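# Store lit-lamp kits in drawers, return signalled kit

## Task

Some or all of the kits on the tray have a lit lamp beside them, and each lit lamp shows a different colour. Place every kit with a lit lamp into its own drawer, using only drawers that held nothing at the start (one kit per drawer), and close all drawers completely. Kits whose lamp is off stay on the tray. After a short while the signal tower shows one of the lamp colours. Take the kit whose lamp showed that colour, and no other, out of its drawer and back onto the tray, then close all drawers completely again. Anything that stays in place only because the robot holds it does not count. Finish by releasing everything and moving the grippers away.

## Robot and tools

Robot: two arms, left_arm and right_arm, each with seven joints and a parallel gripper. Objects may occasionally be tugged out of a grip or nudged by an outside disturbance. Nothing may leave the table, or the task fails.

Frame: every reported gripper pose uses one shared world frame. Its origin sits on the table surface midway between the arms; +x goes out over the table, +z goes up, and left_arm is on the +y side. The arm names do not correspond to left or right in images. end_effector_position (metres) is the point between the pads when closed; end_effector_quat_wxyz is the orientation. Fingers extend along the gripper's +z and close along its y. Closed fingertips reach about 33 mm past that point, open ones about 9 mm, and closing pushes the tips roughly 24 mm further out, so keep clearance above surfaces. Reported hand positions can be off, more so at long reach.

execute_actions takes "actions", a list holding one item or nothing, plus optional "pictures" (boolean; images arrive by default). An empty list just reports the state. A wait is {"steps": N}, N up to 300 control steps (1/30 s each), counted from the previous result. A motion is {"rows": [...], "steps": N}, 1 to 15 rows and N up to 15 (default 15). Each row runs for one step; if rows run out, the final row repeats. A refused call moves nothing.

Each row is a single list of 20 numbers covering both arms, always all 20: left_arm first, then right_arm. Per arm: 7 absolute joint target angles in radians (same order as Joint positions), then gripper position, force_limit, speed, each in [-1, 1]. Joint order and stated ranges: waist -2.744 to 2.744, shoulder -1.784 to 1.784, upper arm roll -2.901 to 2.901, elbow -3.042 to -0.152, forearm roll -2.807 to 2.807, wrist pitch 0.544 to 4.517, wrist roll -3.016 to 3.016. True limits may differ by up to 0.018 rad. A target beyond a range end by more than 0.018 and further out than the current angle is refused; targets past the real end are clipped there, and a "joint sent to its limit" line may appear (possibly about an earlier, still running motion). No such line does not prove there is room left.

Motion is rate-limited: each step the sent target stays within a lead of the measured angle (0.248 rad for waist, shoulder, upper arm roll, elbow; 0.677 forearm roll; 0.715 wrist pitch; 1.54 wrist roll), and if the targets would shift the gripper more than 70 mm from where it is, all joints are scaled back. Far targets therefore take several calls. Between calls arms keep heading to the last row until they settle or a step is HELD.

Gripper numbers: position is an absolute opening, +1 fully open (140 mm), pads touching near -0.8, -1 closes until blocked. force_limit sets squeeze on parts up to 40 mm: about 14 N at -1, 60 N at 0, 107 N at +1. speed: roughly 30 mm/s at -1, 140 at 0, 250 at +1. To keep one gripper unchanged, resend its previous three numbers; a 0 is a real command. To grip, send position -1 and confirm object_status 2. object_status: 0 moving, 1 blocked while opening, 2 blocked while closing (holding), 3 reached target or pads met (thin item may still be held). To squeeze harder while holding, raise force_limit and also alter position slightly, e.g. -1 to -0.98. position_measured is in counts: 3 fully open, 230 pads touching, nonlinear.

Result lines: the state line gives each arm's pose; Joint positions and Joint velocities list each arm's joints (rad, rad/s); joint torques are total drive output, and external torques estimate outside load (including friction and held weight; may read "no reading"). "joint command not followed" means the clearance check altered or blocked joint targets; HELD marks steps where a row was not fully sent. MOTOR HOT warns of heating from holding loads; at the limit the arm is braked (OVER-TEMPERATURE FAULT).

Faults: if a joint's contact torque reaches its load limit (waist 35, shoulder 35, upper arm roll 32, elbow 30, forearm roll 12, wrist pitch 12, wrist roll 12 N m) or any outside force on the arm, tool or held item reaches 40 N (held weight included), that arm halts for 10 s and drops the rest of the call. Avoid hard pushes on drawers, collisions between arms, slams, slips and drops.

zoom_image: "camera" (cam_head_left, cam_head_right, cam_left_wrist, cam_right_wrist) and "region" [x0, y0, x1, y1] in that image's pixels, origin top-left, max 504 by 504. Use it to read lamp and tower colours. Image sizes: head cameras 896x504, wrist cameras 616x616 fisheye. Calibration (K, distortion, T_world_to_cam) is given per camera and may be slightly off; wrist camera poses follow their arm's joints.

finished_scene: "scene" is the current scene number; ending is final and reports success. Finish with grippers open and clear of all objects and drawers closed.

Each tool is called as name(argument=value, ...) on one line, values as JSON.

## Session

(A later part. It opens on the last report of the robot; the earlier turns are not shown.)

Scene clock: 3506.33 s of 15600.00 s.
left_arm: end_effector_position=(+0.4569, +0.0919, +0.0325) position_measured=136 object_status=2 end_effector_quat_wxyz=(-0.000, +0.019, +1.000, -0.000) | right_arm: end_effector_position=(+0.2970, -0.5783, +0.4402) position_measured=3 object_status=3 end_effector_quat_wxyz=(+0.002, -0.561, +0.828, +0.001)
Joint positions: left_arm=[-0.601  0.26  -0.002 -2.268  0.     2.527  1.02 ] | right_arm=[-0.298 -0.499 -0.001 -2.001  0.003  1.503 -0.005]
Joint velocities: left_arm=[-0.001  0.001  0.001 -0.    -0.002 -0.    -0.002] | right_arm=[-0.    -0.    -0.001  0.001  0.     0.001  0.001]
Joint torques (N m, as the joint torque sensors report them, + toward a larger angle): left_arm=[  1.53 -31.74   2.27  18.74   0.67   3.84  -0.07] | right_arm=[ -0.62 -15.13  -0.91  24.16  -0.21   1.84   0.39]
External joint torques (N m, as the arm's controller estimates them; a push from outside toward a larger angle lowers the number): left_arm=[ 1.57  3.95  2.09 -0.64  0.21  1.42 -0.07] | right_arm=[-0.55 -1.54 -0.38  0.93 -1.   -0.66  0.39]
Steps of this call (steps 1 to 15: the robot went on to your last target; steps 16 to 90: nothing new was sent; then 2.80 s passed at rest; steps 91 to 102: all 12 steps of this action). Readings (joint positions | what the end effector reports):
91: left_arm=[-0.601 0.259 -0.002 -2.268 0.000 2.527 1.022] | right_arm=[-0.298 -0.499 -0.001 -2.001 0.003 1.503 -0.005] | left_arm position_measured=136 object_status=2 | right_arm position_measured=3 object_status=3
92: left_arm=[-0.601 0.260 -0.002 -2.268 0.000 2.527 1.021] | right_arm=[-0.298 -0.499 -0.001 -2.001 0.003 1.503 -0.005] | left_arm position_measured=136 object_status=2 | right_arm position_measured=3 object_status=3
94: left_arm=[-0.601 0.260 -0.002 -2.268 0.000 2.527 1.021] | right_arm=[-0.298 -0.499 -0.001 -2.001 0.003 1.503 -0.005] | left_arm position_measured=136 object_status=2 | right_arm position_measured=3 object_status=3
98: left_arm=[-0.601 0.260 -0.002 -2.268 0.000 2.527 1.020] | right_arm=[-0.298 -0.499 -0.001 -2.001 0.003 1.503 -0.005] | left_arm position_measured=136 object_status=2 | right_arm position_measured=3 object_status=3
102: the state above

execute_actions(actions=[{"rows":[[-0.598,0.259,0,-2.268,0,2.53,1.015,0.25,0.5,-0.5,-0.3,-0.5,0,-2.0,0,1.5,0,1,0,0]],"steps":14}], pictures=false)

execute_actions(actions=[{"rows":[[-0.598,0.22,0,-2.264,0,2.47,1.015,0.25,0.5,-0.5,-0.3,-0.5,0,-2.0,0,1.5,0,1,0,0],[-0.598,0.22,0,-2.264,0,2.47,1.015,0.25,0.5,-0.5,-0.3,-0.5,0,-2.0,0,1.5,0,1,0,0],[-0.598,0.22,0,-2.264,0,2.47,1.015,0.25,0.5,-0.5,-0.3,-0.5,0,-2.0,0,1.5,0,1,0,0],[-0.598,0.22,0,-2.264,0,2.47,1.015,0.25,0.5,-0.5,-0.3,-0.5,0,-2.0,0,1.5,0,1,0,0],[-0.598,0.175,0,-2.255,0,2.42,1.015,0.25,0.5,-0.5,-0.3,-0.5,0,-2.0,0,1.5,0,1,0,0],[-0.598,0.175,0,-2.255,0,2.42,1.015,0.25,0.5,-0.5,-0.3,-0.5,0,-2.0,0,1.5,0,1,0,0],[-0.598,0.175,0,-2.255,0,2.42,1.015,0.25,0.5,-0.5,-0.3,-0.5,0,-2.0,0,1.5,0,1,0,0],[-0.598,0.175,0,-2.255,0,2.42,1.015,0.25,0.5,-0.5,-0.3,-0.5,0,-2.0,0,1.5,0,1,0,0],[-0.598,0.03,0,-2.35,0,2.45,1.1,0,0.3,0,-0.3,-0.5,0,-2.0,0,1.5,0,1,0,0],[-0.598,0.03,0,-2.35,0,2.45,1.1,0,0.3,0,-0.3,-0.5,0,-2.0,0,1.5,0,1,0,0],[-0.598,0.03,0,-2.35,0,2.45,1.1,0,0.3,0,-0.3,-0.5,0,-2.0,0,1.5,0,1,0,0],[-0.598,0.03,0,-2.35,0,2.45,1.1,0,0.3,0,-0.3,-0.5,0,-2.0,0,1.5,0,1,0,0],[-0.598,-0.15,0,-2.49,0,2.5,1.15,0,0.3,0,-0.3,-0.5,0,-2.0,0,1.5,0,1,0,0]],"steps":15}], pictures=false)

execute_actions(actions=[{"rows":[[-0.58,-0.15,0,-2.49,0,2.5,1.15,0,0.3,0,-0.3,-0.5,0,-2.0,0,1.5,0,1,0,0],[-0.5,-0.33,0,-2.63,0,2.57,1.2,0,0.3,0,-0.3,-0.5,0,-2.0,0,1.5,0,1,0,0],[-0.5,-0.33,0,-2.63,0,2.57,1.2,0,0.3,0,-0.3,-0.5,0,-2.0,0,1.5,0,1,0,0],[-0.5,-0.33,0,-2.63,0,2.57,1.2,0,0.3,0,-0.3,-0.5,0,-2.0,0,1.5,0,1,0,0],[-0.5,-0.33,0,-2.63,0,2.57,1.2,0,0.3,0,-0.3,-0.5,0,-2.0,0,1.5,0,1,0,0],[-0.4,-0.52,0,-2.77,0,2.64,1.25,0,0.3,0,-0.3,-0.5,0,-2.0,0,1.5,0,1,0,0],[-0.4,-0.52,0,-2.77,0,2.64,1.25,0,0.3,0,-0.3,-0.5,0,-2.0,0,1.5,0,1,0,0],[-0.4,-0.52,0,-2.77,0,2.64,1.25,0,0.3,0,-0.3,-0.5,0,-2.0,0,1.5,0,1,0,0],[-0.4,-0.52,0,-2.77,0,2.64,1.25,0,0.3,0,-0.3,-0.5,0,-2.0,0,1.5,0,1,0,0],[-0.28,-0.7,0,-2.9,0,2.7,1.3,0,0.3,0,-0.3,-0.5,0,-2.0,0,1.5,0,1,0,0],[-0.28,-0.7,0,-2.9,0,2.7,1.3,0,0.3,0,-0.3,-0.5,0,-2.0,0,1.5,0,1,0,0],[-0.28,-0.7,0,-2.9,0,2.7,1.3,0,0.3,0,-0.3,-0.5,0,-2.0,0,1.5,0,1,0,0],[-0.28,-0.7,0,-2.9,0,2.7,1.3,0,0.3,0,-0.3,-0.5,0,-2.0,0,1.5,0,1,0,0],[-0.15,-0.7,0,-2.9,0,2.7,1.365,0,0.3,0,-0.3,-0.5,0,-2.0,0,1.5,0,1,0,0]],"steps":15}], pictures=false)

execute_actions(actions=[{"rows":[[-0.1,-0.7,0,-2.9,0,2.7,1.365,0,0.3,0,-0.3,-0.5,0,-2.0,0,1.5,0,1,0,0],[-0.02,-0.7,0,-2.9,0,2.7,1.365,0,0.3,0,-0.3,-0.5,0,-2.0,0,1.5,0,1,0,0],[-0.02,-0.7,0,-2.9,0,2.7,1.365,0,0.3,0,-0.3,-0.5,0,-2.0,0,1.5,0,1,0,0],[-0.02,-0.7,0,-2.9,0,2.7,1.365,0,0.3,0,-0.3,-0.5,0,-2.0,0,1.5,0,1,0,0],[0.12,-0.7,0,-2.9,0,2.75,1.365,0,0.3,0,-0.3,-0.5,0,-2.0,0,1.5,0,1,0,0],[0.12,-0.7,0,-2.9,0,2.75,1.365,0,0.3,0,-0.3,-0.5,0,-2.0,0,1.5,0,1,0,0],[0.12,-0.7,0,-2.9,0,2.75,1.365,0,0.3,0,-0.3,-0.5,0,-2.0,0,1.5,0,1,0,0],[0.12,-0.7,0,-2.9,0,2.75,1.365,0,0.3,0,-0.3,-0.5,0,-2.0,0,1.5,0,1,0,0],[0.3,-0.64,0,-2.94,0.2,3.0,1.365,0,0.3,0,-0.3,-0.5,0,-2.0,0,1.5,0,1,0,0],[0.3,-0.64,0,-2.94,0.2,3.0,1.365,0,0.3,0,-0.3,-0.5,0,-2.0,0,1.5,0,1,0,0],[0.3,-0.64,0,-2.94,0.2,3.0,1.365,0,0.3,0,-0.3,-0.5,0,-2.0,0,1.5,0,1,0,0],[0.3,-0.64,0,-2.94,0.2,3.0,1.365,0,0.3,0,-0.3,-0.5,0,-2.0,0,1.5,0,1,0,0],[0.3,-0.64,0,-2.94,0.2,3.0,1.365,0,0.3,0,-0.3,-0.5,0,-2.0,0,1.5,0,1,0,0],[0.47,-0.56,0,-2.98,0.43,3.28,1.365,0,0.3,0,-0.3,-0.5,0,-2.0,0,1.5,0,1,0,0]],"steps":15}], pictures=false)

execute_actions(actions=[{"rows":[[0.47,-0.56,0,-2.98,0.43,3.28,1.365,0,0.3,0,-0.3,-0.5,0,-2.0,0,1.5,0,1,0,0],[0.47,-0.56,0,-2.98,0.43,3.28,1.365,0,0.3,0,-0.3,-0.5,0,-2.0,0,1.5,0,1,0,0],[0.47,-0.56,0,-2.98,0.43,3.28,1.365,0,0.3,0,-0.3,-0.5,0,-2.0,0,1.5,0,1,0,0],[0.635,-0.45,0,-3.02,0.65,3.55,1.365,0,0.3,0,-0.3,-0.5,0,-2.0,0,1.5,0,1,0,0]],"steps":15}], pictures=false)

execute_actions(actions=[{"rows":[[0.65,-0.29,0,-3.025,0.8,3.7,1.365,0,0.3,0,-0.3,-0.5,0,-2.0,0,1.5,0,1,0,0],[0.65,-0.29,0,-3.025,0.8,3.7,1.365,0,0.3,0,-0.3,-0.5,0,-2.0,0,1.5,0,1,0,0],[0.65,-0.29,0,-3.025,0.8,3.7,1.365,0,0.3,0,-0.3,-0.5,0,-2.0,0,1.5,0,1,0,0],[0.65,-0.29,0,-3.025,0.8,3.7,1.365,0,0.3,0,-0.3,-0.5,0,-2.0,0,1.5,0,1,0,0],[0.65,-0.29,0,-3.025,0.8,3.7,1.365,0,0.3,0,-0.3,-0.5,0,-2.0,0,1.5,0,1,0,0],[0.65,-0.29,0,-3.025,0.8,3.7,1.365,0,0.3,0,-0.3,-0.5,0,-2.0,0,1.5,0,1,0,0],[0.65,-0.29,0,-3.025,0.8,3.7,1.365,0,0.3,0,-0.3,-0.5,0,-2.0,0,1.5,0,1,0,0],[0.661,-0.2,0,-3.03,0.893,3.806,1.365,0,0.3,0,-0.3,-0.5,0,-2.0,0,1.5,0,1,0,0]],"steps":15}], pictures=false)

execute_actions(actions=[{"rows":[[0.661,-0.2,0,-3.03,0.893,3.806,1.365,0,0.3,0,-0.3,-0.5,0,-2.0,0,1.5,0,1,0,0],[0.661,-0.2,0,-3.03,0.893,3.806,1.365,0,0.3,0,-0.3,-0.5,0,-2.0,0,1.5,0,1,0,0],[0.661,-0.2,0,-3.03,0.893,3.806,1.365,0,0.3,0,-0.3,-0.5,0,-2.0,0,1.5,0,1,0,0],[0.661,-0.2,0,-3.03,0.893,3.806,1.365,0,0.3,0,-0.3,-0.5,0,-2.0,0,1.5,0,1,0,0],[0.661,-0.2,0,-3.03,0.893,3.806,1.365,0,0.3,0,-0.3,-0.5,0,-2.0,0,1.5,0,1,0,0],[0.661,-0.135,0,-3.03,0.893,3.806,1.365,0,0.3,0,-0.3,-0.5,0,-2.0,0,1.5,0,1,0,0]],"steps":15}], pictures=false)

execute_actions(actions=[{"rows":[[0.661,-0.065,0,-3.005,0.893,3.806,1.365,0,0.3,0,-0.3,-0.5,0,-2.0,0,1.5,0,1,0,0],[0.661,-0.065,0,-3.005,0.893,3.806,1.365,0,0.3,0,-0.3,-0.5,0,-2.0,0,1.5,0,1,0,0],[0.661,-0.065,0,-3.005,0.893,3.806,1.365,0,0.3,0,-0.3,-0.5,0,-2.0,0,1.5,0,1,0,0],[0.661,-0.065,0,-3.005,0.893,3.806,1.365,0,0.3,0,-0.3,-0.5,0,-2.0,0,1.5,0,1,0,0],[0.661,-0.065,0,-3.005,0.893,3.806,1.365,0,0.3,0,-0.3,-0.5,0,-2.0,0,1.5,0,1,0,0],[0.661,-0.065,0,-3.005,0.893,3.806,1.365,0,0.3,0,-0.3,-0.5,0,-2.0,0,1.5,0,1,0,0],[0.661,-0.065,0,-3.005,0.893,3.806,1.365,0,0.3,0,-0.3,-0.5,0,-2.0,0,1.5,0,1,0,0],[0.661,-0.012,0,-2.97,0.893,3.806,1.365,0,0.3,0,-0.3,-0.5,0,-2.0,0,1.5,0,1,0,0]],"steps":15}], pictures=false)

execute_actions(actions=[{"rows":[[0.661,0.018,0,-2.937,0.893,3.806,1.365,0,0.3,0,-0.3,-0.5,0,-2.0,0,1.5,0,1,0,0],[0.661,0.018,0,-2.937,0.893,3.806,1.365,0,0.3,0,-0.3,-0.5,0,-2.0,0,1.5,0,1,0,0],[0.661,0.018,0,-2.937,0.893,3.806,1.365,0,0.3,0,-0.3,-0.5,0,-2.0,0,1.5,0,1,0,0],[0.661,0.018,0,-2.937,0.893,3.806,1.365,0,0.3,0,-0.3,-0.5,0,-2.0,0,1.5,0,1,0,0],[0.661,0.018,0,-2.937,0.893,3.806,1.365,0,0.3,0,-0.3,-0.5,0,-2.0,0,1.5,0,1,0,0],[0.661,0.018,0,-2.937,0.893,3.806,1.365,0,0.3,0,-0.3,-0.5,0,-2.0,0,1.5,0,1,0,0],[0.645,0.029,0,-2.92,0.884,3.8,1.363,0,0.3,0,-0.3,-0.5,0,-2.0,0,1.5,0,1,0,0]],"steps":15}])

Scene clock: 3589.07 s of 15600.00 s.
left_arm: end_effector_position=(+0.4570, +0.0918, +0.0327) position_measured=98 object_status=0 end_effector_quat_wxyz=(+0.000, +0.019, +1.000, -0.000) | right_arm: end_effector_position=(+0.2970, -0.5783, +0.4402) position_measured=3 object_status=3 end_effector_quat_wxyz=(+0.002, -0.561, +0.828, +0.001)
Joint positions: left_arm=[-0.601  0.259 -0.002 -2.268  0.     2.527  1.02 ] | right_arm=[-0.298 -0.499 -0.001 -2.001  0.003  1.503 -0.005]
Joint velocities: left_arm=[ 0.     0.001  0.     0.001 -0.    -0.     0.   ] | right_arm=[ 0.     0.    -0.    -0.001  0.001  0.    -0.   ]
Joint torques (N m, as the joint torque sensors report them, + toward a larger angle): left_arm=[  1.34 -36.21   2.41  19.14   0.57   2.93  -0.19] | right_arm=[ -0.77 -15.57  -0.82  24.18  -0.14   1.88   0.37]
External joint torques (N m, as the arm's controller estimates them; a push from outside toward a larger angle lowers the number): left_arm=[ 1.3  -0.54  2.16 -0.22  0.12  0.5  -0.19] | right_arm=[-0.79 -2.04 -0.44  1.   -0.95 -0.62  0.37]
Steps of this call (steps 1 to 15: the robot went on to your last target; steps 16 to 90: nothing new was sent; then 79.27 s passed at rest; steps 91 to 104: all 14 steps of this action). Readings (joint positions | what the end effector reports):
91: left_arm=[-0.601 0.259 -0.002 -2.268 0.000 2.527 1.020] | right_arm=[-0.298 -0.499 -0.001 -2.001 0.003 1.503 -0.005] | left_arm position_measured=136 object_status=0 | right_arm position_measured=3 object_status=3
92: left_arm=[-0.601 0.259 -0.002 -2.268 0.000 2.527 1.020] | right_arm=[-0.298 -0.499 -0.001 -2.001 0.003 1.503 -0.005] | left_arm position_measured=136 object_status=0 | right_arm position_measured=3 object_status=3
94: left_arm=[-0.601 0.259 -0.002 -2.268 0.000 2.527 1.020] | right_arm=[-0.298 -0.499 -0.001 -2.001 0.003 1.503 -0.005] | left_arm position_measured=123 object_status=0 | right_arm position_measured=3 object_status=3
98: left_arm=[-0.601 0.259 -0.002 -2.268 0.000 2.527 1.020] | right_arm=[-0.298 -0.499 -0.001 -2.001 0.003 1.503 -0.005] | left_arm position_measured=104 object_status=0 | right_arm position_measured=3 object_status=3
104: the state above

Scene clock: 3589.57 s of 15600.00 s.
left_arm: end_effector_position=(+0.4344, +0.1074, +0.1362) position_measured=129 object_status=0 end_effector_quat_wxyz=(+0.050, +0.045, +0.997, -0.030) | right_arm: end_effector_position=(+0.2970, -0.5783, +0.4402) position_measured=3 object_status=3 end_effector_quat_wxyz=(+0.002, -0.561, +0.828, +0.001)
Joint positions: left_arm=[-0.601 -0.085 -0.002 -2.44   0.     2.472  1.072] | right_arm=[-0.298 -0.499 -0.001 -2.001  0.003  1.503 -0.005]
Joint velocities: left_arm=[ 0.002 -1.039  0.002 -0.584 -0.002  0.142  0.236] | right_arm=[ 0.    -0.     0.    -0.    -0.001 -0.    -0.001]
Joint torques (N m, as the joint torque sensors report them, + toward a larger angle): left_arm=[  0.81 -13.79   1.32  19.73   0.53   3.44   0.51] | right_arm=[ -0.56 -15.49  -0.75  24.26  -0.21   1.88   0.37]
External joint torques (N m, as the arm's controller estimates them; a push from outside toward a larger angle lowers the number): left_arm=[ 1.17 -1.48  1.77 -1.54 -0.19  0.79  0.54] | right_arm=[-0.52 -1.94 -0.29  1.08 -1.01 -0.61  0.37]
Steps of this call (steps 1 to 15: all 15 steps of this action). Readings (joint positions | what the end effector reports):
1: left_arm=[-0.601 0.254 -0.002 -2.269 0.000 2.518 1.020] | right_arm=[-0.298 -0.499 -0.001 -2.001 0.003 1.503 -0.005] | left_arm position_measured=98 object_status=0 | right_arm position_measured=3 object_status=3
2: left_arm=[-0.601 0.245 -0.002 -2.269 0.000 2.509 1.020] | right_arm=[-0.298 -0.499 -0.001 -2.001 0.003 1.503 -0.005] | left_arm position_measured=98 object_status=3 | right_arm position_measured=3 object_status=3
4: left_arm=[-0.601 0.230 -0.002 -2.266 0.000 2.498 1.020] | right_arm=[-0.298 -0.499 -0.001 -2.001 0.003 1.503 -0.005] | left_arm position_measured=98 object_status=3 | right_arm position_measured=3 object_status=3
8: left_arm=[-0.601 0.186 -0.002 -2.258 0.000 2.458 1.020] | right_arm=[-0.298 -0.499 -0.001 -2.001 0.003 1.503 -0.005] | left_arm position_measured=98 object_status=3 | right_arm position_measured=3 object_status=3
15: the state above

Scene clock: 3590.07 s of 15600.00 s.
left_arm: end_effector_position=(+0.4446, +0.2957, +0.2262) position_measured=129 object_status=3 end_effector_quat_wxyz=(+0.222, -0.057, +0.971, -0.062) | right_arm: end_effector_position=(+0.2970, -0.5783, +0.4402) position_measured=3 object_status=3 end_effector_quat_wxyz=(+0.002, -0.561, +0.828, +0.001)
Joint positions: left_arm=[-0.228 -0.685 -0.001 -2.882  0.001  2.663  1.238] | right_arm=[-0.298 -0.499 -0.001 -2.001  0.003  1.503 -0.005]
Joint velocities: left_arm=[ 1.079 -0.224  0.088 -0.19  -0.004  0.208  0.399] | right_arm=[-0.002  0.     0.002 -0.002  0.001 -0.001 -0.   ]
Joint torques (N m, as the joint torque sensors report them, + toward a larger angle): left_arm=[-5.19 -6.44 -3.06 21.85  0.74  3.92  0.49] | right_arm=[ -1.   -15.08  -0.7   24.18  -0.22   1.85   0.37]
External joint torques (N m, as the arm's controller estimates them; a push from outside toward a larger angle lowers the number): left_arm=[ 1.74 -1.75  2.51 -1.57 -0.3   0.89  0.52] | right_arm=[-1.05 -1.66 -0.35  1.08 -1.03 -0.65  0.37]
Steps of this call (steps 1 to 15: all 15 steps of this action). Readings (joint positions | what the end effector reports):
1: left_arm=[-0.597 -0.113 -0.003 -2.455 0.000 2.477 1.080] | right_arm=[-0.298 -0.499 -0.001 -2.001 0.003 1.503 -0.005] | left_arm position_measured=129 object_status=0 | right_arm position_measured=3 object_status=3
2: left_arm=[-0.578 -0.164 -0.010 -2.501 0.001 2.495 1.091] | right_arm=[-0.298 -0.499 -0.001 -2.001 0.003 1.503 -0.005] | left_arm position_measured=129 object_status=0 | right_arm position_measured=3 object_status=3
4: left_arm=[-0.535 -0.264 -0.004 -2.575 0.001 2.516 1.111] | right_arm=[-0.298 -0.499 -0.001 -2.001 0.003 1.503 -0.005] | left_arm position_measured=129 object_status=0 | right_arm position_measured=3 object_status=3
8: left_arm=[-0.438 -0.450 0.001 -2.715 0.001 2.574 1.154] | right_arm=[-0.298 -0.499 -0.001 -2.001 0.003 1.503 -0.005] | left_arm position_measured=129 object_status=3 | right_arm position_measured=3 object_status=3
15: the state above

Scene clock: 3590.57 s of 15600.00 s.
left_arm: end_effector_position=(+0.4632, +0.5606, +0.2323) position_measured=129 object_status=3 end_effector_quat_wxyz=(+0.317, -0.177, +0.928, +0.081) | right_arm: end_effector_position=(+0.2970, -0.5783, +0.4402) position_measured=3 object_status=3 end_effector_quat_wxyz=(+0.002, -0.561, +0.828, +0.001)
Joint positions: left_arm=[ 0.369 -0.608 -0.002 -2.952  0.257  3.006  1.332] | right_arm=[-0.298 -0.499 -0.001 -2.001  0.003  1.503 -0.005]
Joint velocities: left_arm=[ 1.377  0.656  0.099 -0.33   1.408  1.613  0.087] | right_arm=[-0.001  0.001 -0.001 -0.001 -0.     0.    -0.   ]
Joint torques (N m, as the joint torque sensors report them, + toward a larger angle): left_arm=[ -7.72 -12.12  -3.7   21.08   2.12   4.66   0.48] | right_arm=[ -0.67 -15.65  -1.18  24.06  -0.21   1.88   0.39]
External joint torques (N m, as the arm's controller estimates them; a push from outside toward a larger angle lowers the number): left_arm=[ 0.48  2.1   1.69 -1.8   1.26  1.05  0.51] | right_arm=[-0.61 -2.14 -0.68  0.87 -1.01 -0.62  0.39]
Steps of this call (steps 1 to 15: all 15 steps of this action). Readings (joint positions | what the end effector reports):
1: left_arm=[-0.188 -0.690 -0.001 -2.887 0.001 2.669 1.250] | right_arm=[-0.298 -0.499 -0.001 -2.001 0.003 1.503 -0.005] | left_arm position_measured=129 object_status=3 | right_arm position_measured=3 object_status=3
2: left_arm=[-0.142 -0.693 -0.002 -2.891 0.001 2.673 1.261] | right_arm=[-0.298 -0.499 -0.001 -2.001 0.003 1.503 -0.005] | left_arm position_measured=129 object_status=3 | right_arm position_measured=3 object_status=3
4: left_arm=[-0.070 -0.696 0.002 -2.895 0.001 2.681 1.280] | right_arm=[-0.298 -0.499 -0.001 -2.001 0.003 1.503 -0.005] | left_arm position_measured=129 object_status=3 | right_arm position_measured=3 object_status=3
8: left_arm=[0.079 -0.697 0.003 -2.898 0.001 2.715 1.306] | right_arm=[-0.298 -0.499 -0.001 -2.001 0.003 1.503 -0.005] | left_arm position_measured=129 object_status=3 | right_arm position_measured=3 object_status=3
15: the state above

Scene clock: 3591.07 s of 15600.00 s.
left_arm: end_effector_position=(+0.4720, +0.5932, +0.2381) position_measured=129 object_status=3 end_effector_quat_wxyz=(+0.413, -0.072, +0.899, +0.123) | right_arm: end_effector_position=(+0.2970, -0.5783, +0.4402) position_measured=3 object_status=3 end_effector_quat_wxyz=(+0.002, -0.561, +0.828, +0.001)
Joint positions: left_arm=[ 0.631 -0.453  0.001 -3.019  0.636  3.506  1.353] | right_arm=[-0.298 -0.499 -0.001 -2.001  0.003  1.503 -0.005]
Joint velocities: left_arm=[ 0.014  0.001  0.    -0.001  0.093  0.242  0.017] | right_arm=[-0.001 -0.     0.001  0.     0.001 -0.    -0.   ]
Joint torques (N m, as the joint torque sensors report them, + toward a larger angle): left_arm=[ 1.17 -9.33  0.32 18.74  0.31  3.93  0.42] | right_arm=[ -0.32 -15.32  -0.88  23.6   -0.18   1.89   0.44]
External joint torques (N m, as the arm's controller estimates them; a push from outside toward a larger angle lowers the number): left_arm=[ 1.14  2.2  -0.18 -0.84  1.01  0.78  0.44] | right_arm=[-0.29 -1.75 -0.43  0.4  -0.98 -0.61  0.44]
Steps of this call (steps 1 to 15: all 15 steps of this action). Readings (joint positions | what the end effector reports):
1: left_arm=[0.406 -0.590 0.001 -2.962 0.297 3.053 1.335] | right_arm=[-0.298 -0.499 -0.001 -2.001 0.003 1.503 -0.005] | left_arm position_measured=129 object_status=3 | right_arm position_measured=3 object_status=3
2: left_arm=[0.430 -0.578 0.002 -2.970 0.328 3.092 1.337] | right_arm=[-0.298 -0.499 -0.001 -2.001 0.003 1.503 -0.005] | left_arm position_measured=129 object_status=3 | right_arm position_measured=3 object_status=3
4: left_arm=[0.493 -0.546 -0.004 -2.981 0.420 3.200 1.341] | right_arm=[-0.298 -0.499 -0.001 -2.001 0.003 1.503 -0.005] | left_arm position_measured=129 object_status=3 | right_arm position_measured=3 object_status=3
8: left_arm=[0.610 -0.463 0.001 -3.015 0.571 3.386 1.348] | right_arm=[-0.298 -0.499 -0.001 -2.001 0.003 1.503 -0.005] | left_arm position_measured=129 object_status=3 | right_arm position_measured=3 object_status=3
15: the state above

Scene clock: 3591.57 s of 15600.00 s.
left_arm: end_effector_position=(+0.4739, +0.5063, +0.1747) position_measured=129 object_status=3 end_effector_quat_wxyz=(+0.415, +0.033, +0.909, +0.029) | right_arm: end_effector_position=(+0.2970, -0.5783, +0.4402) position_measured=3 object_status=3 end_effector_quat_wxyz=(+0.002, -0.561, +0.828, +0.001)
Joint positions: left_arm=[ 0.657 -0.204  0.002 -3.031  0.878  3.769  1.357] | right_arm=[-0.298 -0.499 -0.001 -2.001  0.003  1.503 -0.005]
Joint velocities: left_arm=[ 0.008  0.029 -0.001 -0.     0.107  0.198  0.002] | right_arm=[-0.001  0.001  0.001 -0.001  0.     0.    -0.002]
Joint torques (N m, as the joint torque sensors report them, + toward a larger angle): left_arm=[  1.14 -14.11  -0.17  14.08   0.07   4.2    0.31] | right_arm=[ -0.71 -15.15  -0.98  23.86  -0.17   1.83   0.43]
External joint torques (N m, as the arm's controller estimates them; a push from outside toward a larger angle lowers the number): left_arm=[ 1.05  1.83 -0.69 -1.09  0.81  0.9   0.33] | right_arm=[-0.75 -1.79 -0.61  0.81 -0.98 -0.65  0.43]
Steps of this call (steps 1 to 15: all 15 steps of this action). Readings (joint positions | what the end effector reports):
1: left_arm=[0.637 -0.422 0.002 -3.013 0.670 3.542 1.354] | right_arm=[-0.298 -0.499 -0.001 -2.001 0.003 1.503 -0.005] | left_arm position_measured=129 object_status=3 | right_arm position_measured=3 object_status=3
2: left_arm=[0.641 -0.378 0.002 -3.013 0.701 3.571 1.354] | right_arm=[-0.298 -0.499 -0.001 -2.001 0.003 1.503 -0.005] | left_arm position_measured=129 object_status=3 | right_arm position_measured=3 object_status=3
4: left_arm=[0.644 -0.322 0.002 -3.023 0.743 3.609 1.355] | right_arm=[-0.298 -0.499 -0.001 -2.001 0.003 1.503 -0.005] | left_arm position_measured=129 object_status=3 | right_arm position_measured=3 object_status=3
8: left_arm=[0.650 -0.277 0.002 -3.024 0.799 3.675 1.356] | right_arm=[-0.298 -0.499 -0.001 -2.001 0.003 1.503 -0.005] | left_arm position_measured=129 object_status=3 | right_arm position_measured=3 object_status=3
15: the state above

Scene clock: 3592.07 s of 15600.00 s.
left_arm: end_effector_position=(+0.4688, +0.4940, +0.1545) position_measured=129 object_status=3 end_effector_quat_wxyz=(+0.405, +0.033, +0.914, +0.005) | right_arm: end_effector_position=(+0.2970, -0.5783, +0.4402) position_measured=3 object_status=3 end_effector_quat_wxyz=(+0.002, -0.561, +0.828, +0.001)
Joint positions: left_arm=[ 0.658 -0.137  0.002 -3.03   0.89   3.8    1.358] | right_arm=[-0.298 -0.499 -0.001 -2.001  0.003  1.503 -0.005]
Joint velocities: left_arm=[ 0.     0.007  0.001 -0.001  0.     0.011 -0.001] | right_arm=[ 0.001  0.    -0.001  0.     0.     0.     0.   ]
Joint torques (N m, as the joint torque sensors report them, + toward a larger angle): left_arm=[  1.21 -13.98  -0.44  13.02   0.39   4.19   0.44] | right_arm=[ -0.97 -15.25  -0.98  23.87  -0.18   1.85   0.42]
External joint torques (N m, as the arm's controller estimates them; a push from outside toward a larger angle lowers the number): left_arm=[ 1.21  2.77 -0.72 -0.69  0.93  0.82  0.46] | right_arm=[-0.98 -1.76 -0.56  0.71 -0.99 -0.65  0.42]
Steps of this call (steps 1 to 15: all 15 steps of this action). Readings (joint positions | what the end effector reports):
1: left_arm=[0.657 -0.203 0.002 -3.031 0.881 3.775 1.357] | right_arm=[-0.298 -0.499 -0.001 -2.001 0.003 1.503 -0.005] | left_arm position_measured=129 object_status=3 | right_arm position_measured=3 object_status=3
2: left_arm=[0.658 -0.203 0.002 -3.031 0.883 3.780 1.357] | right_arm=[-0.298 -0.499 -0.001 -2.001 0.003 1.503 -0.005] | left_arm position_measured=129 object_status=3 | right_arm position_measured=3 object_status=3
4: left_arm=[0.658 -0.202 0.002 -3.031 0.886 3.787 1.358] | right_arm=[-0.298 -0.499 -0.001 -2.001 0.003 1.503 -0.005] | left_arm position_measured=129 object_status=3 | right_arm position_measured=3 object_status=3
8: left_arm=[0.658 -0.158 0.002 -3.029 0.889 3.796 1.358] | right_arm=[-0.298 -0.499 -0.001 -2.001 0.003 1.503 -0.005] | left_arm position_measured=129 object_status=3 | right_arm position_measured=3 object_status=3
15: the state above

Scene clock: 3592.57 s of 15600.00 s.
left_arm: end_effector_position=(+0.4737, +0.4973, +0.1243) position_measured=129 object_status=3 end_effector_quat_wxyz=(+0.384, +0.025, +0.923, -0.015) | right_arm: end_effector_position=(+0.2970, -0.5783, +0.4402) position_measured=3 object_status=3 end_effector_quat_wxyz=(+0.002, -0.561, +0.828, +0.001)
Joint positions: left_arm=[ 0.658 -0.015  0.001 -2.973  0.891  3.803  1.358] | right_arm=[-0.298 -0.499 -0.001 -2.001  0.003  1.503 -0.005]
Joint velocities: left_arm=[ 0.     0.021 -0.001  0.017  0.001  0.     0.001] | right_arm=[-0.     0.     0.001  0.001 -0.001 -0.001 -0.   ]
Joint torques (N m, as the joint torque sensors report them, + toward a larger angle): left_arm=[  0.74 -17.49  -0.54  13.39   0.37   3.92   0.37] | right_arm=[ -0.88 -15.09  -0.88  24.07  -0.21   1.86   0.36]
External joint torques (N m, as the arm's controller estimates them; a push from outside toward a larger angle lowers the number): left_arm=[ 0.75  2.45 -0.55  1.01  0.75  0.49  0.39] | right_arm=[-0.88 -1.54 -0.46  0.83 -1.01 -0.65  0.36]
Steps of this call (steps 1 to 15: all 15 steps of this action). Readings (joint positions | what the end effector reports):
1: left_arm=[0.658 -0.123 0.002 -3.023 0.890 3.802 1.358] | right_arm=[-0.298 -0.499 -0.001 -2.001 0.003 1.503 -0.005] | left_arm position_measured=129 object_status=3 | right_arm position_measured=3 object_status=3
2: left_arm=[0.658 -0.104 0.002 -3.016 0.890 3.802 1.358] | right_arm=[-0.298 -0.499 -0.001 -2.001 0.003 1.503 -0.005] | left_arm position_measured=129 object_status=3 | right_arm position_measured=3 object_status=3
4: left_arm=[0.658 -0.080 0.002 -3.011 0.890 3.802 1.358] | right_arm=[-0.298 -0.499 -0.001 -2.001 0.003 1.503 -0.005] | left_arm position_measured=129 object_status=3 | right_arm position_measured=3 object_status=3
8: left_arm=[0.658 -0.057 0.001 -2.999 0.891 3.803 1.358] | right_arm=[-0.298 -0.499 -0.001 -2.001 0.003 1.503 -0.005] | left_arm position_measured=129 object_status=3 | right_arm position_measured=3 object_status=3
15: the state above

Scene clock: 3593.07 s of 15600.00 s.
left_arm: end_effector_position=(+0.4892, +0.5046, +0.1242) position_measured=129 object_status=3 end_effector_quat_wxyz=(+0.387, +0.029, +0.921, -0.013) | right_arm: end_effector_position=(+0.2970, -0.5783, +0.4402) position_measured=3 object_status=3 end_effector_quat_wxyz=(+0.002, -0.561, +0.828, +0.001)
Joint positions: left_arm=[ 0.648  0.027  0.001 -2.922  0.887  3.803  1.358] | right_arm=[-0.298 -0.499 -0.001 -2.001  0.003  1.503 -0.005]
Joint velocities: left_arm=[-0.002  0.004  0.     0.004 -0.004 -0.     0.001] | right_arm=[ 0.001 -0.001  0.     0.001  0.    -0.001  0.   ]
Joint torques (N m, as the joint torque sensors report them, + toward a larger angle): left_arm=[ -1.8  -19.34  -1.05  12.3   -0.86   3.09   0.33] | right_arm=[ -0.65 -15.3   -1.09  24.16  -0.19   1.85   0.37]
External joint torques (N m, as the arm's controller estimates them; a push from outside toward a larger angle lowers the number): left_arm=[-1.81  1.96 -1.01 -0.27 -0.45 -0.29  0.35] | right_arm=[-0.62 -1.7  -0.62  0.9  -0.99 -0.66  0.37]
Steps of this call (steps 1 to 15: all 15 steps of this action). Readings (joint positions | what the end effector reports):
1: left_arm=[0.658 -0.008 0.001 -2.965 0.891 3.803 1.358] | right_arm=[-0.298 -0.499 -0.001 -2.001 0.003 1.503 -0.005] | left_arm position_measured=129 object_status=3 | right_arm position_measured=3 object_status=3
2: left_arm=[0.658 0.001 0.001 -2.956 0.891 3.803 1.358] | right_arm=[-0.298 -0.499 -0.001 -2.001 0.003 1.503 -0.005] | left_arm position_measured=129 object_status=3 | right_arm position_measured=3 object_status=3
4: left_arm=[0.658 0.010 0.001 -2.945 0.891 3.803 1.358] | right_arm=[-0.298 -0.499 -0.001 -2.001 0.003 1.503 -0.005] | left_arm position_measured=129 object_status=3 | right_arm position_measured=3 object_status=3
8: left_arm=[0.653 0.021 0.001 -2.931 0.890 3.803 1.358] | right_arm=[-0.298 -0.499 -0.001 -2.001 0.003 1.503 -0.005] | left_arm position_measured=129 object_status=3 | right_arm position_measured=3 object_status=3
15: the state above
camera_calibration (this result's frames):
cam_left_wrist: T_world_to_cam=[[0.214168, 0.974103, 0.0724952, -0.597088], [0.321952, -0.140465, 0.936278, -0.189783], [0.922214, -0.177181, -0.343697, -0.128466], [0, 0, 0, 1]] pos_world=[0.307451, 0.532206, 0.176823]
cam_right_wrist: T_world_to_cam=[[-0.928209, 0.371745, 0.0152919, 0.481076], [0.34749, 0.851491, 0.392701, 0.207683], [0.132964, 0.369822, -0.919539, 0.755383], [0, 0, 0, 1]] pos_world=[0.273932, -0.635035, 0.605691]

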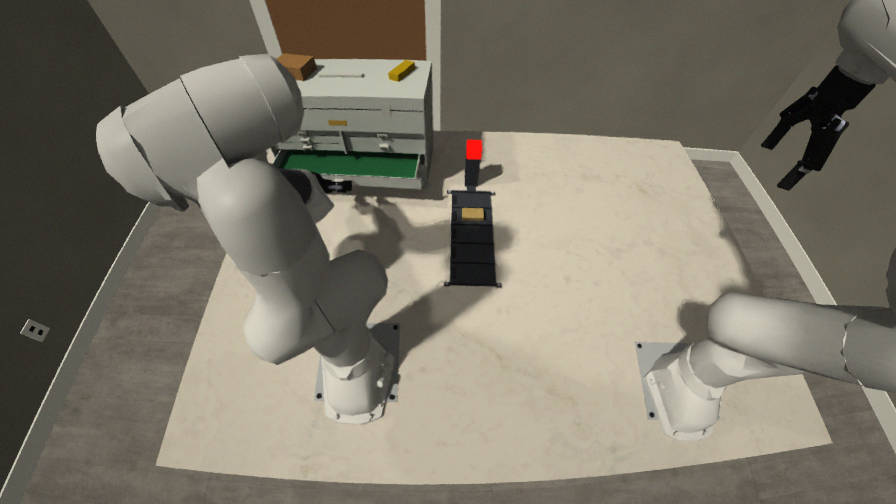

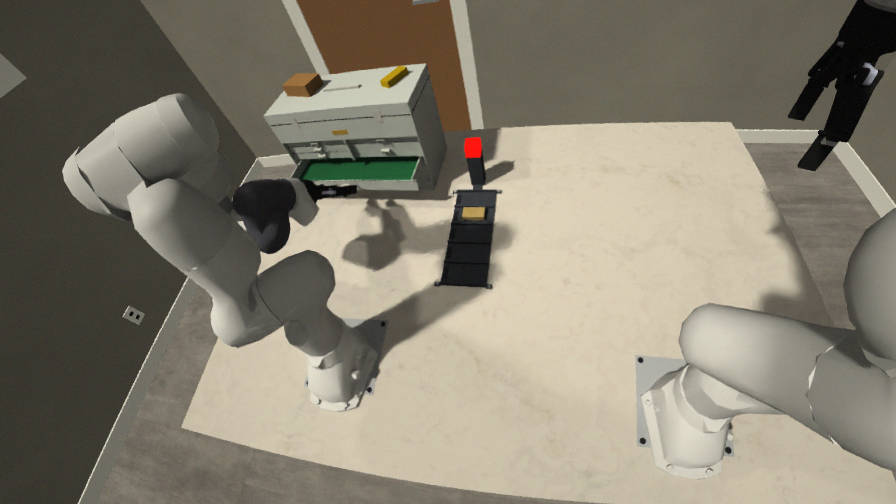

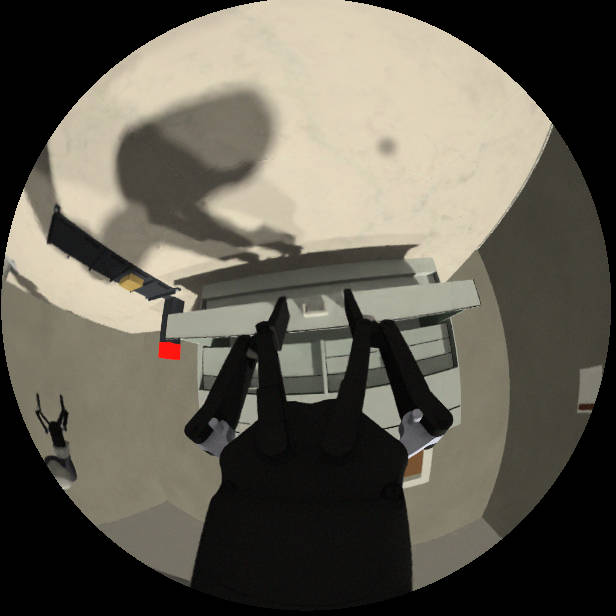

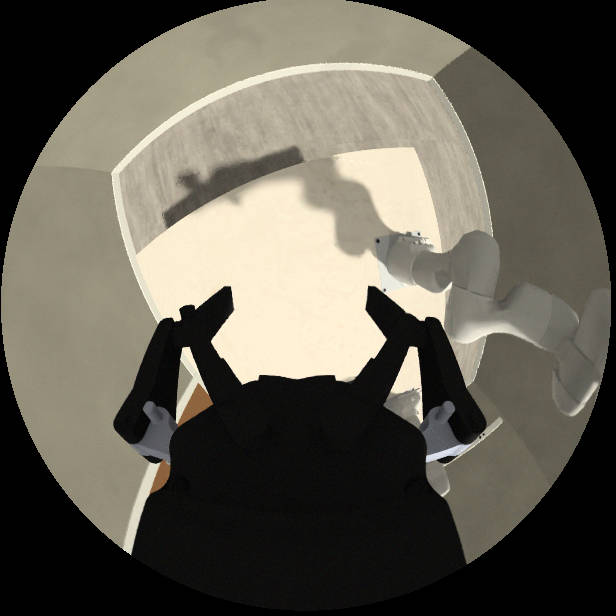

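Grip and close.

execute_actions(actions=[{"rows":[[0.645,0.029,0,-2.92,0.884,3.8,1.363,-1,0.3,0,-0.3,-0.5,0,-2.0,0,1.5,0,1,0,0]],"steps":15}], pictures=false)

execute_actions(actions=[{"rows":[[0.622,0.04,0,-2.903,0.862,3.785,1.355,-1,0.3,0,-0.3,-0.5,0,-2.0,0,1.5,0,1,0,0],[0.622,0.04,0,-2.903,0.862,3.785,1.355,-1,0.3,0,-0.3,-0.5,0,-2.0,0,1.5,0,1,0,0],[0.622,0.04,0,-2.903,0.862,3.785,1.355,-1,0.3,0,-0.3,-0.5,0,-2.0,0,1.5,0,1,0,0],[0.599,0.055,0,-2.879,0.845,3.775,1.346,-1,0.3,0,-0.3,-0.5,0,-2.0,0,1.5,0,1,0,0],[0.599,0.055,0,-2.879,0.845,3.775,1.346,-1,0.3,0,-0.3,-0.5,0,-2.0,0,1.5,0,1,0,0],[0.599,0.055,0,-2.879,0.845,3.775,1.346,-1,0.3,0,-0.3,-0.5,0,-2.0,0,1.5,0,1,0,0],[0.577,0.07,0,-2.854,0.83,3.764,1.338,-1,0.3,0,-0.3,-0.5,0,-2.0,0,1.5,0,1,0,0],[0.577,0.07,0,-2.854,0.83,3.764,1.338,-1,0.3,0,-0.3,-0.5,0,-2.0,0,1.5,0,1,0,0],[0.577,0.07,0,-2.854,0.83,3.764,1.338,-1,0.3,0,-0.3,-0.5,0,-2.0,0,1.5,0,1,0,0],[0.556,0.085,0,-2.828,0.818,3.753,1.329,-1,0.3,0,-0.3,-0.5,0,-2.0,0,1.5,0,1,0,0],[0.556,0.085,0,-2.828,0.818,3.753,1.329,-1,0.3,0,-0.3,-0.5,0,-2.0,0,1.5,0,1,0,0],[0.556,0.085,0,-2.828,0.818,3.753,1.329,-1,0.3,0,-0.3,-0.5,0,-2.0,0,1.5,0,1,0,0],[0.537,0.101,0,-2.801,0.807,3.742,1.32,-1,0.3,0,-0.3,-0.5,0,-2.0,0,1.5,0,1,0,0]],"steps":15}], pictures=false)

execute_actions(actions=[{"rows":[[0.518,0.117,0,-2.774,0.798,3.731,1.31,-1,0.3,0,-0.3,-0.5,0,-2.0,0,1.5,0,1,0,0],[0.518,0.117,0,-2.774,0.798,3.731,1.31,-1,0.3,0,-0.3,-0.5,0,-2.0,0,1.5,0,1,0,0],[0.518,0.117,0,-2.774,0.798,3.731,1.31,-1,0.3,0,-0.3,-0.5,0,-2.0,0,1.5,0,1,0,0],[0.501,0.133,0,-2.746,0.79,3.72,1.3,-1,0.3,0,-0.3,-0.5,0,-2.0,0,1.5,0,1,0,0],[0.501,0.133,0,-2.746,0.79,3.72,1.3,-1,0.3,0,-0.3,-0.5,0,-2.0,0,1.5,0,1,0,0],[0.501,0.133,0,-2.746,0.79,3.72,1.3,-1,0.3,0,-0.3,-0.5,0,-2.0,0,1.5,0,1,0,0],[0.486,0.149,0,-2.718,0.785,3.708,1.29,-1,0.3,0,-0.3,-0.5,0,-2.0,0,1.5,0,1,0,0],[0.486,0.149,0,-2.718,0.785,3.708,1.29,-1,0.3,0,-0.3,-0.5,0,-2.0,0,1.5,0,1,0,0],[0.486,0.149,0,-2.718,0.785,3.708,1.29,-1,0.3,0,-0.3,-0.5,0,-2.0,0,1.5,0,1,0,0],[0.472,0.166,0,-2.689,0.781,3.696,1.28,-1,0.3,0,-0.3,-0.5,0,-2.0,0,1.5,0,1,0,0],[0.472,0.166,0,-2.689,0.781,3.696,1.28,-1,0.3,0,-0.3,-0.5,0,-2.0,0,1.5,0,1,0,0],[0.472,0.166,0,-2.689,0.781,3.696,1.28,-1,0.3,0,-0.3,-0.5,0,-2.0,0,1.5,0,1,0,0],[0.459,0.183,0,-2.66,0.779,3.685,1.268,-1,0.3,0,-0.3,-0.5,0,-2.0,0,1.5,0,1,0,0]],"steps":15}], pictures=false)

execute_actions(actions=[{"rows":[[0.453,0.192,0,-2.645,0.778,3.68,1.264,-1,0.3,0,-0.3,-0.5,0,-2.0,0,1.5,0,1,0,0],[0.453,0.192,0,-2.645,0.778,3.68,1.264,-1,0.3,0,-0.3,-0.5,0,-2.0,0,1.5,0,1,0,0],[0.453,0.192,0,-2.645,0.778,3.68,1.264,-1,0.3,0,-0.3,-0.5,0,-2.0,0,1.5,0,1,0,0],[0.447,0.2,0,-2.63,0.778,3.676,1.26,-1,0.3,0,-0.3,-0.5,0,-2.0,0,1.5,0,1,0,0],[0.447,0.2,0,-2.63,0.778,3.676,1.26,-1,0.3,0,-0.3,-0.5,0,-2.0,0,1.5,0,1,0,0],[0.447,0.2,0,-2.63,0.778,3.676,1.26,-1,0.3,0,-0.3,-0.5,0,-2.0,0,1.5,0,1,0,0],[0.447,0.2,0,-2.63,0.778,3.676,1.26,-1,0.3,0,-0.3,-0.5,0,-2.0,0,1.5,0,1,0,0],[0.437,0.213,0,-2.607,0.776,3.668,1.255,-1,0.3,0,-0.3,-0.5,0,-2.0,0,1.5,0,1,0,0]],"steps":15}], pictures=false)

Scene clock: 3634.30 s of 15600.00 s.
left_arm: end_effector_position=(+0.4891, +0.5033, +0.1235) position_measured=194 object_status=2 end_effector_quat_wxyz=(+0.386, +0.030, +0.922, -0.014) | right_arm: end_effector_position=(+0.2970, -0.5783, +0.4402) position_measured=3 object_status=3 end_effector_quat_wxyz=(+0.002, -0.561, +0.828, +0.001)
Joint positions: left_arm=[ 0.646  0.028  0.001 -2.922  0.887  3.803  1.358] | right_arm=[-0.298 -0.499 -0.001 -2.001  0.003  1.503 -0.005]
Joint velocities: left_arm=[-0.001 -0.    -0.    -0.     0.001 -0.001 -0.001] | right_arm=[ 0.001 -0.001  0.    -0.001 -0.     0.001  0.   ]
Joint torques (N m, as the joint torque sensors report them, + toward a larger angle): left_arm=[ -1.   -20.43  -0.2   13.29  -1.     3.12   0.44] | right_arm=[ -0.61 -15.43  -1.22  24.19  -0.17   1.86   0.41]
External joint torques (N m, as the arm's controller estimates them; a push from outside toward a larger angle lowers the number): left_arm=[-0.97  0.94 -0.11  0.69 -0.6  -0.29  0.46] | right_arm=[-0.66 -1.82 -0.86  1.   -0.98 -0.63  0.41]
Steps of this call (steps 1 to 15: the robot went on to your last target; steps 16 to 90: nothing new was sent; then 37.73 s passed at rest; steps 91 to 105: all 15 steps of this action). Readings (joint positions | what the end effector reports):
91: left_arm=[0.648 0.027 0.001 -2.921 0.887 3.803 1.358] | right_arm=[-0.298 -0.499 -0.001 -2.001 0.003 1.503 -0.005] | left_arm position_measured=129 object_status=0 | right_arm position_measured=3 object_status=3
92: left_arm=[0.648 0.027 0.001 -2.921 0.887 3.803 1.358] | right_arm=[-0.298 -0.499 -0.001 -2.001 0.003 1.503 -0.005] | left_arm position_measured=135 object_status=0 | right_arm position_measured=3 object_status=3
94: left_arm=[0.648 0.027 0.001 -2.921 0.887 3.803 1.358] | right_arm=[-0.298 -0.499 -0.001 -2.001 0.003 1.503 -0.005] | left_arm position_measured=150 object_status=0 | right_arm position_measured=3 object_status=3
98: left_arm=[0.647 0.028 0.001 -2.922 0.887 3.803 1.358] | right_arm=[-0.298 -0.499 -0.001 -2.001 0.003 1.503 -0.005] | left_arm position_measured=181 object_status=0 | right_arm position_measured=3 object_status=3
105: the state above

Scene clock: 3634.80 s of 15600.00 s.
left_arm: end_effector_position=(+0.5313, +0.5007, +0.1228) position_measured=194 object_status=2 end_effector_quat_wxyz=(+0.386, +0.035, +0.922, -0.012) | right_arm: end_effector_position=(+0.2970, -0.5783, +0.4402) position_measured=3 object_status=3 end_effector_quat_wxyz=(+0.002, -0.561, +0.828, +0.001)
Joint positions: left_arm=[ 0.55   0.092  0.003 -2.815  0.819  3.758  1.338] | right_arm=[-0.298 -0.499 -0.001 -2.001  0.003  1.503 -0.005]
Joint velocities: left_arm=[-0.123  0.093 -0.002  0.166 -0.08  -0.08  -0.063] | right_arm=[ 0.    -0.    -0.     0.    -0.001 -0.001  0.001]
Joint torques (N m, as the joint torque sensors report them, + toward a larger angle): left_arm=[ -0.32 -23.34  -0.31  14.25  -0.91   2.91   0.18] | right_arm=[ -1.07 -15.42  -1.04  24.54  -0.19   1.86   0.44]
External joint torques (N m, as the arm's controller estimates them; a push from outside toward a larger angle lowers the number): left_arm=[-1.46  1.77 -1.22  2.   -0.33 -0.38  0.24] | right_arm=[-1.04 -1.91 -0.58  1.35 -0.99 -0.63  0.44]
Steps of this call (steps 1 to 15: all 15 steps of this action). Readings (joint positions | what the end effector reports):
1: left_arm=[0.641 0.030 0.001 -2.919 0.882 3.801 1.358] | right_arm=[-0.298 -0.499 -0.001 -2.001 0.003 1.503 -0.005] | left_arm position_measured=194 object_status=2 | right_arm position_measured=3 object_status=3
2: left_arm=[0.636 0.032 0.001 -2.914 0.878 3.799 1.358] | right_arm=[-0.298 -0.499 -0.001 -2.001 0.003 1.503 -0.005] | left_arm position_measured=194 object_status=2 | right_arm position_measured=3 object_status=3
4: left_arm=[0.625 0.039 0.002 -2.904 0.869 3.795 1.358] | right_arm=[-0.298 -0.499 -0.001 -2.001 0.003 1.503 -0.005] | left_arm position_measured=194 object_status=2 | right_arm position_measured=3 object_status=3
8: left_arm=[0.596 0.058 0.002 -2.873 0.848 3.783 1.353] | right_arm=[-0.298 -0.499 -0.001 -2.001 0.003 1.503 -0.005] | left_arm position_measured=194 object_status=2 | right_arm position_measured=3 object_status=3
15: the state above

Scene clock: 3635.30 s of 15600.00 s.
left_arm: end_effector_position=(+0.5812, +0.4976, +0.1221) position_measured=194 object_status=2 end_effector_quat_wxyz=(+0.385, +0.037, +0.922, -0.011) | right_arm: end_effector_position=(+0.2970, -0.5783, +0.4402) position_measured=3 object_status=3 end_effector_quat_wxyz=(+0.002, -0.561, +0.828, +0.001)
Joint positions: left_arm=[ 0.469  0.174  0.003 -2.676  0.783  3.702  1.291] | right_arm=[-0.298 -0.499 -0.001 -2.001  0.003  1.503 -0.005]
Joint velocities: left_arm=[-0.086  0.098 -0.004  0.179 -0.024 -0.083 -0.088] | right_arm=[-0.001 -0.    -0.     0.    -0.001  0.001 -0.001]
Joint torques (N m, as the joint torque sensors report them, + toward a larger angle): left_arm=[ -2.24 -27.22  -1.13  16.    -0.63   2.85   0.23] | right_arm=[ -0.83 -15.22  -0.99  24.16  -0.19   1.86   0.39]
External joint torques (N m, as the arm's controller estimates them; a push from outside toward a larger angle lowers the number): left_arm=[-3.29  1.86 -1.84  2.61 -0.02 -0.44  0.28] | right_arm=[-0.81 -1.76 -0.55  1.03 -0.99 -0.63  0.39]
Steps of this call (steps 1 to 15: all 15 steps of this action). Readings (joint positions | what the end effector reports):
1: left_arm=[0.542 0.098 0.003 -2.806 0.814 3.755 1.335] | right_arm=[-0.298 -0.499 -0.001 -2.001 0.003 1.503 -0.005] | left_arm position_measured=194 object_status=2 | right_arm position_measured=3 object_status=3
2: left_arm=[0.535 0.104 0.003 -2.795 0.811 3.751 1.332] | right_arm=[-0.298 -0.499 -0.001 -2.001 0.003 1.503 -0.005] | left_arm position_measured=194 object_status=2 | right_arm position_measured=3 object_status=3
4: left_arm=[0.524 0.114 0.003 -2.779 0.804 3.744 1.326] | right_arm=[-0.298 -0.499 -0.001 -2.001 0.003 1.503 -0.005] | left_arm position_measured=194 object_status=2 | right_arm position_measured=3 object_status=3
8: left_arm=[0.501 0.137 0.003 -2.740 0.794 3.728 1.314] | right_arm=[-0.298 -0.499 -0.001 -2.001 0.003 1.503 -0.005] | left_arm position_measured=194 object_status=2 | right_arm position_measured=3 object_status=3
15: the state above

Scene clock: 3635.80 s of 15600.00 s.
left_arm: end_effector_position=(+0.6002, +0.4963, +0.1217) position_measured=194 object_status=2 end_effector_quat_wxyz=(+0.385, +0.035, +0.922, -0.012) | right_arm: end_effector_position=(+0.2970, -0.5783, +0.4402) position_measured=3 object_status=3 end_effector_quat_wxyz=(+0.002, -0.561, +0.828, +0.001)
Joint positions: left_arm=[ 0.444  0.206  0.002 -2.619  0.78   3.678  1.262] | right_arm=[-0.298 -0.499 -0.001 -2.001  0.003  1.503 -0.005]
Joint velocities: left_arm=[-0.003  0.001  0.001  0.002  0.    -0.003 -0.02 ] | right_arm=[ 0.     0.001 -0.     0.001  0.     0.    -0.   ]
Joint torques (N m, as the joint torque sensors report them, + toward a larger angle): left_arm=[ -5.5  -24.98  -1.75  22.95  -1.43   2.05  -0.1 ] | right_arm=[ -0.56 -15.43  -1.15  24.16  -0.19   1.88   0.4 ]
External joint torques (N m, as the arm's controller estimates them; a push from outside toward a larger angle lowers the number): left_arm=[-5.49  4.82 -1.41  7.81 -0.88 -1.29 -0.07] | right_arm=[-0.48 -1.87 -0.61  0.96 -0.98 -0.63  0.4 ]
Steps of this call (steps 1 to 15: all 15 steps of this action). Readings (joint positions | what the end effector reports):
1: left_arm=[0.465 0.178 0.003 -2.668 0.783 3.699 1.288] | right_arm=[-0.298 -0.499 -0.001 -2.001 0.003 1.503 -0.005] | left_arm position_measured=194 object_status=2 | right_arm position_measured=3 object_status=3
2: left_arm=[0.462 0.182 0.003 -2.661 0.782 3.696 1.285] | right_arm=[-0.298 -0.499 -0.001 -2.001 0.003 1.503 -0.005] | left_arm position_measured=194 object_status=2 | right_arm position_measured=3 object_status=3
4: left_arm=[0.457 0.188 0.003 -2.650 0.781 3.692 1.280] | right_arm=[-0.298 -0.499 -0.001 -2.001 0.003 1.503 -0.005] | left_arm position_measured=194 object_status=2 | right_arm position_measured=3 object_status=3
8: left_arm=[0.449 0.199 0.002 -2.632 0.781 3.684 1.271] | right_arm=[-0.298 -0.499 -0.001 -2.001 0.003 1.503 -0.005] | left_arm position_measured=194 object_status=2 | right_arm position_measured=3 object_status=3
15: the state above

execute_actions(actions=[{"rows":[[0.444,0.206,0,-2.62,0.78,3.678,1.26,0,0.3,0,-0.3,-0.5,0,-2.0,0,1.5,0,1,0,0]],"steps":12}], pictures=false)

execute_actions(actions=[{"rows":[[0.476,0.166,0,-2.689,0.785,3.705,1.285,0,0.3,0,-0.3,-0.5,0,-2.0,0,1.5,0,1,0,0],[0.476,0.166,0,-2.689,0.785,3.705,1.285,0,0.3,0,-0.3,-0.5,0,-2.0,0,1.5,0,1,0,0],[0.476,0.166,0,-2.689,0.785,3.705,1.285,0,0.3,0,-0.3,-0.5,0,-2.0,0,1.5,0,1,0,0],[0.476,0.166,0,-2.689,0.785,3.705,1.285,0,0.3,0,-0.3,-0.5,0,-2.0,0,1.5,0,1,0,0],[0.52,0.117,0,-2.774,0.8,3.74,1.315,0,0.3,0,-0.3,-0.5,0,-2.0,0,1.5,0,1,0,0],[0.52,0.117,0,-2.774,0.8,3.74,1.315,0,0.3,0,-0.3,-0.5,0,-2.0,0,1.5,0,1,0,0],[0.52,0.117,0,-2.774,0.8,3.74,1.315,0,0.3,0,-0.3,-0.5,0,-2.0,0,1.5,0,1,0,0],[0.52,0.117,0,-2.774,0.8,3.74,1.315,0,0.3,0,-0.3,-0.5,0,-2.0,0,1.5,0,1,0,0],[0.58,0.07,0,-2.854,0.833,3.769,1.344,0,0.3,0,-0.3,-0.5,0,-2.0,0,1.5,0,1,0,0]],"steps":15}])

Scene clock: 3651.70 s of 15600.00 s.
left_arm: end_effector_position=(+0.5992, +0.4951, +0.1208) position_measured=129 object_status=0 end_effector_quat_wxyz=(+0.384, +0.034, +0.923, -0.014) | right_arm: end_effector_position=(+0.2970, -0.5783, +0.4402) position_measured=3 object_status=3 end_effector_quat_wxyz=(+0.002, -0.561, +0.828, +0.001)
Joint positions: left_arm=[ 0.444  0.205  0.001 -2.621  0.78   3.678  1.259] | right_arm=[-0.298 -0.499 -0.001 -2.001  0.003  1.503 -0.005]
Joint velocities: left_arm=[ 0.001 -0.    -0.002  0.    -0.     0.    -0.001] | right_arm=[-0.    -0.     0.001  0.001  0.001 -0.001  0.   ]
Joint torques (N m, as the joint torque sensors report them, + toward a larger angle): left_arm=[ -0.12 -29.2   -0.81  15.11  -0.35   3.51   0.09] | right_arm=[ -1.15 -14.99  -0.8   24.15  -0.23   1.89   0.36]
External joint torques (N m, as the arm's controller estimates them; a push from outside toward a larger angle lowers the number): left_arm=[-0.09  0.56 -0.44 -0.02  0.2   0.16  0.11] | right_arm=[-1.14 -1.47 -0.36  0.95 -1.03 -0.61  0.36]
Steps of this call (steps 1 to 15: the robot went on to your last target; steps 16 to 90: nothing new was sent; then 12.50 s passed at rest; steps 91 to 102: all 12 steps of this action). Readings (joint positions | what the end effector reports):
91: left_arm=[0.444 0.205 0.002 -2.619 0.780 3.678 1.259] | right_arm=[-0.298 -0.499 -0.001 -2.001 0.003 1.503 -0.005] | left_arm position_measured=194 object_status=0 | right_arm position_measured=3 object_status=3
92: left_arm=[0.444 0.205 0.002 -2.621 0.780 3.678 1.259] | right_arm=[-0.298 -0.499 -0.001 -2.001 0.003 1.503 -0.005] | left_arm position_measured=193 object_status=0 | right_arm position_measured=3 object_status=3
94: left_arm=[0.444 0.205 0.001 -2.622 0.780 3.678 1.259] | right_arm=[-0.298 -0.499 -0.001 -2.001 0.003 1.503 -0.005] | left_arm position_measured=173 object_status=0 | right_arm position_measured=3 object_status=3
98: left_arm=[0.444 0.205 0.001 -2.621 0.780 3.678 1.259] | right_arm=[-0.298 -0.499 -0.001 -2.001 0.003 1.503 -0.005] | left_arm position_measured=142 object_status=0 | right_arm position_measured=3 object_status=3
102: the state above

Scene clock: 3652.20 s of 15600.00 s.
left_arm: end_effector_position=(+0.5162, +0.5042, +0.1167) position_measured=129 object_status=3 end_effector_quat_wxyz=(+0.377, +0.012, +0.926, -0.017) | right_arm: end_effector_position=(+0.2970, -0.5783, +0.4402) position_measured=3 object_status=3 end_effector_quat_wxyz=(+0.002, -0.561, +0.828, +0.001)
Joint positions: left_arm=[ 0.575  0.075  0.    -2.848  0.824  3.752  1.311] | right_arm=[-0.298 -0.499 -0.001 -2.001  0.003  1.503 -0.005]
Joint velocities: left_arm=[ 0.037 -0.041  0.    -0.063  0.049  0.077  0.087] | right_arm=[ 0.    -0.002  0.001 -0.    -0.    -0.     0.   ]
Joint torques (N m, as the joint torque sensors report them, + toward a larger angle): left_arm=[  0.95 -24.58   0.32  12.54   0.58   4.1    0.38] | right_arm=[ -0.92 -15.49  -0.94  24.18  -0.22   1.89   0.39]
External joint torques (N m, as the arm's controller estimates them; a push from outside toward a larger angle lowers the number): left_arm=[ 1.28 -1.2   0.9  -1.34  1.02  0.71  0.41] | right_arm=[-0.94 -1.8  -0.55  0.92 -1.03 -0.61  0.39]
Steps of this call (steps 1 to 15: all 15 steps of this action). Readings (joint positions | what the end effector reports):
1: left_arm=[0.450 0.196 -0.001 -2.636 0.781 3.682 1.261] | right_arm=[-0.298 -0.499 -0.001 -2.001 0.003 1.503 -0.005] | left_arm position_measured=129 object_status=0 | right_arm position_measured=3 object_status=3
2: left_arm=[0.457 0.186 -0.001 -2.654 0.781 3.685 1.263] | right_arm=[-0.298 -0.499 -0.001 -2.001 0.003 1.503 -0.005] | left_arm position_measured=129 object_status=0 | right_arm position_measured=3 object_status=3
4: left_arm=[0.467 0.175 -0.000 -2.675 0.782 3.690 1.266] | right_arm=[-0.298 -0.499 -0.001 -2.001 0.003 1.503 -0.005] | left_arm position_measured=129 object_status=3 | right_arm position_measured=3 object_status=3
8: left_arm=[0.508 0.130 -0.000 -2.754 0.792 3.715 1.281] | right_arm=[-0.298 -0.499 -0.001 -2.001 0.003 1.503 -0.005] | left_arm position_measured=129 object_status=3 | right_arm position_measured=3 object_status=3
15: the state above
camera_calibration (this result's frames):
cam_left_wrist: T_world_to_cam=[[0.187866, 0.980922, 0.049979, -0.58918], [0.347582, -0.113989, 0.930695, -0.217479], [0.918637, -0.157474, -0.362365, -0.161948], [0, 0, 0, 1]] pos_world=[0.33505, 0.527647, 0.173169]
cam_right_wrist: T_world_to_cam=[[-0.928208, 0.371746, 0.015288, 0.481077], [0.347489, 0.851492, 0.392698, 0.207683], [0.132967, 0.369818, -0.91954, 0.755384], [0, 0, 0, 1]] pos_world=[0.273931, -0.635034, 0.605694]

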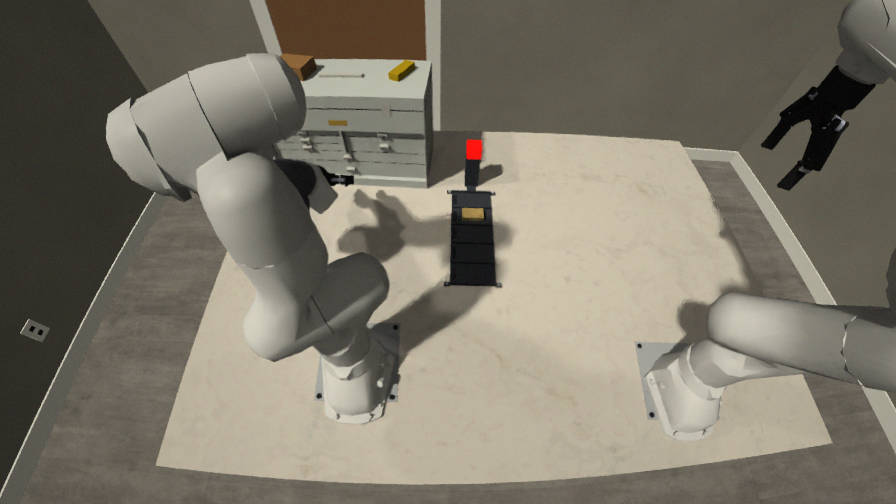

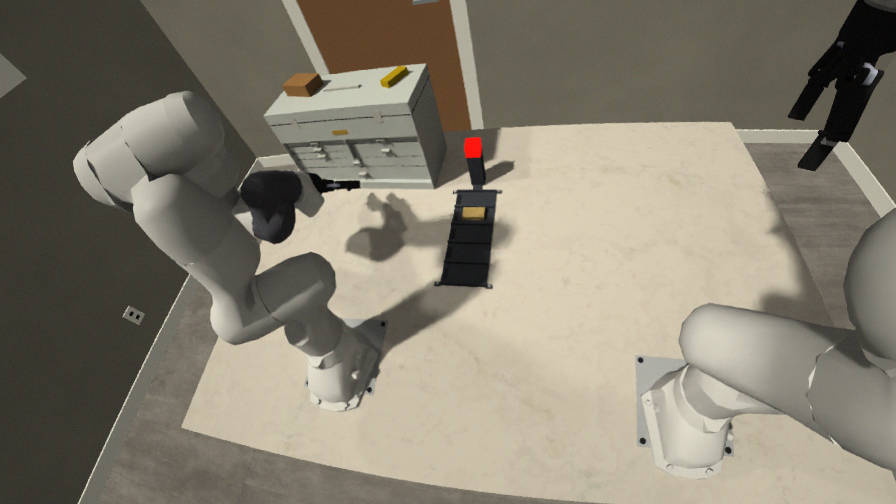

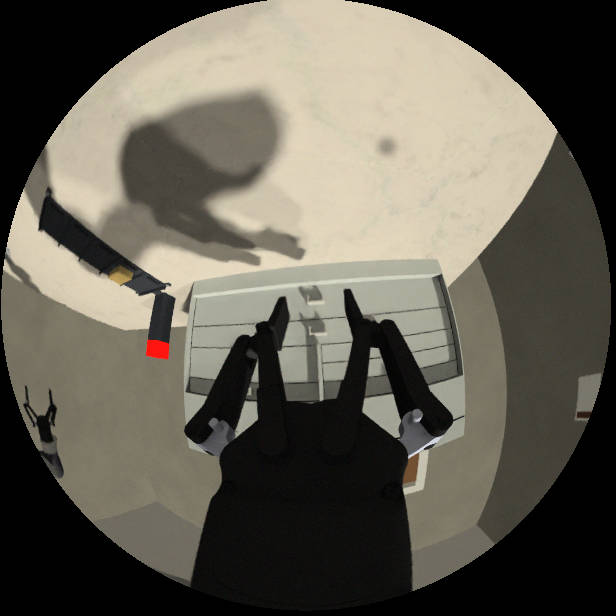

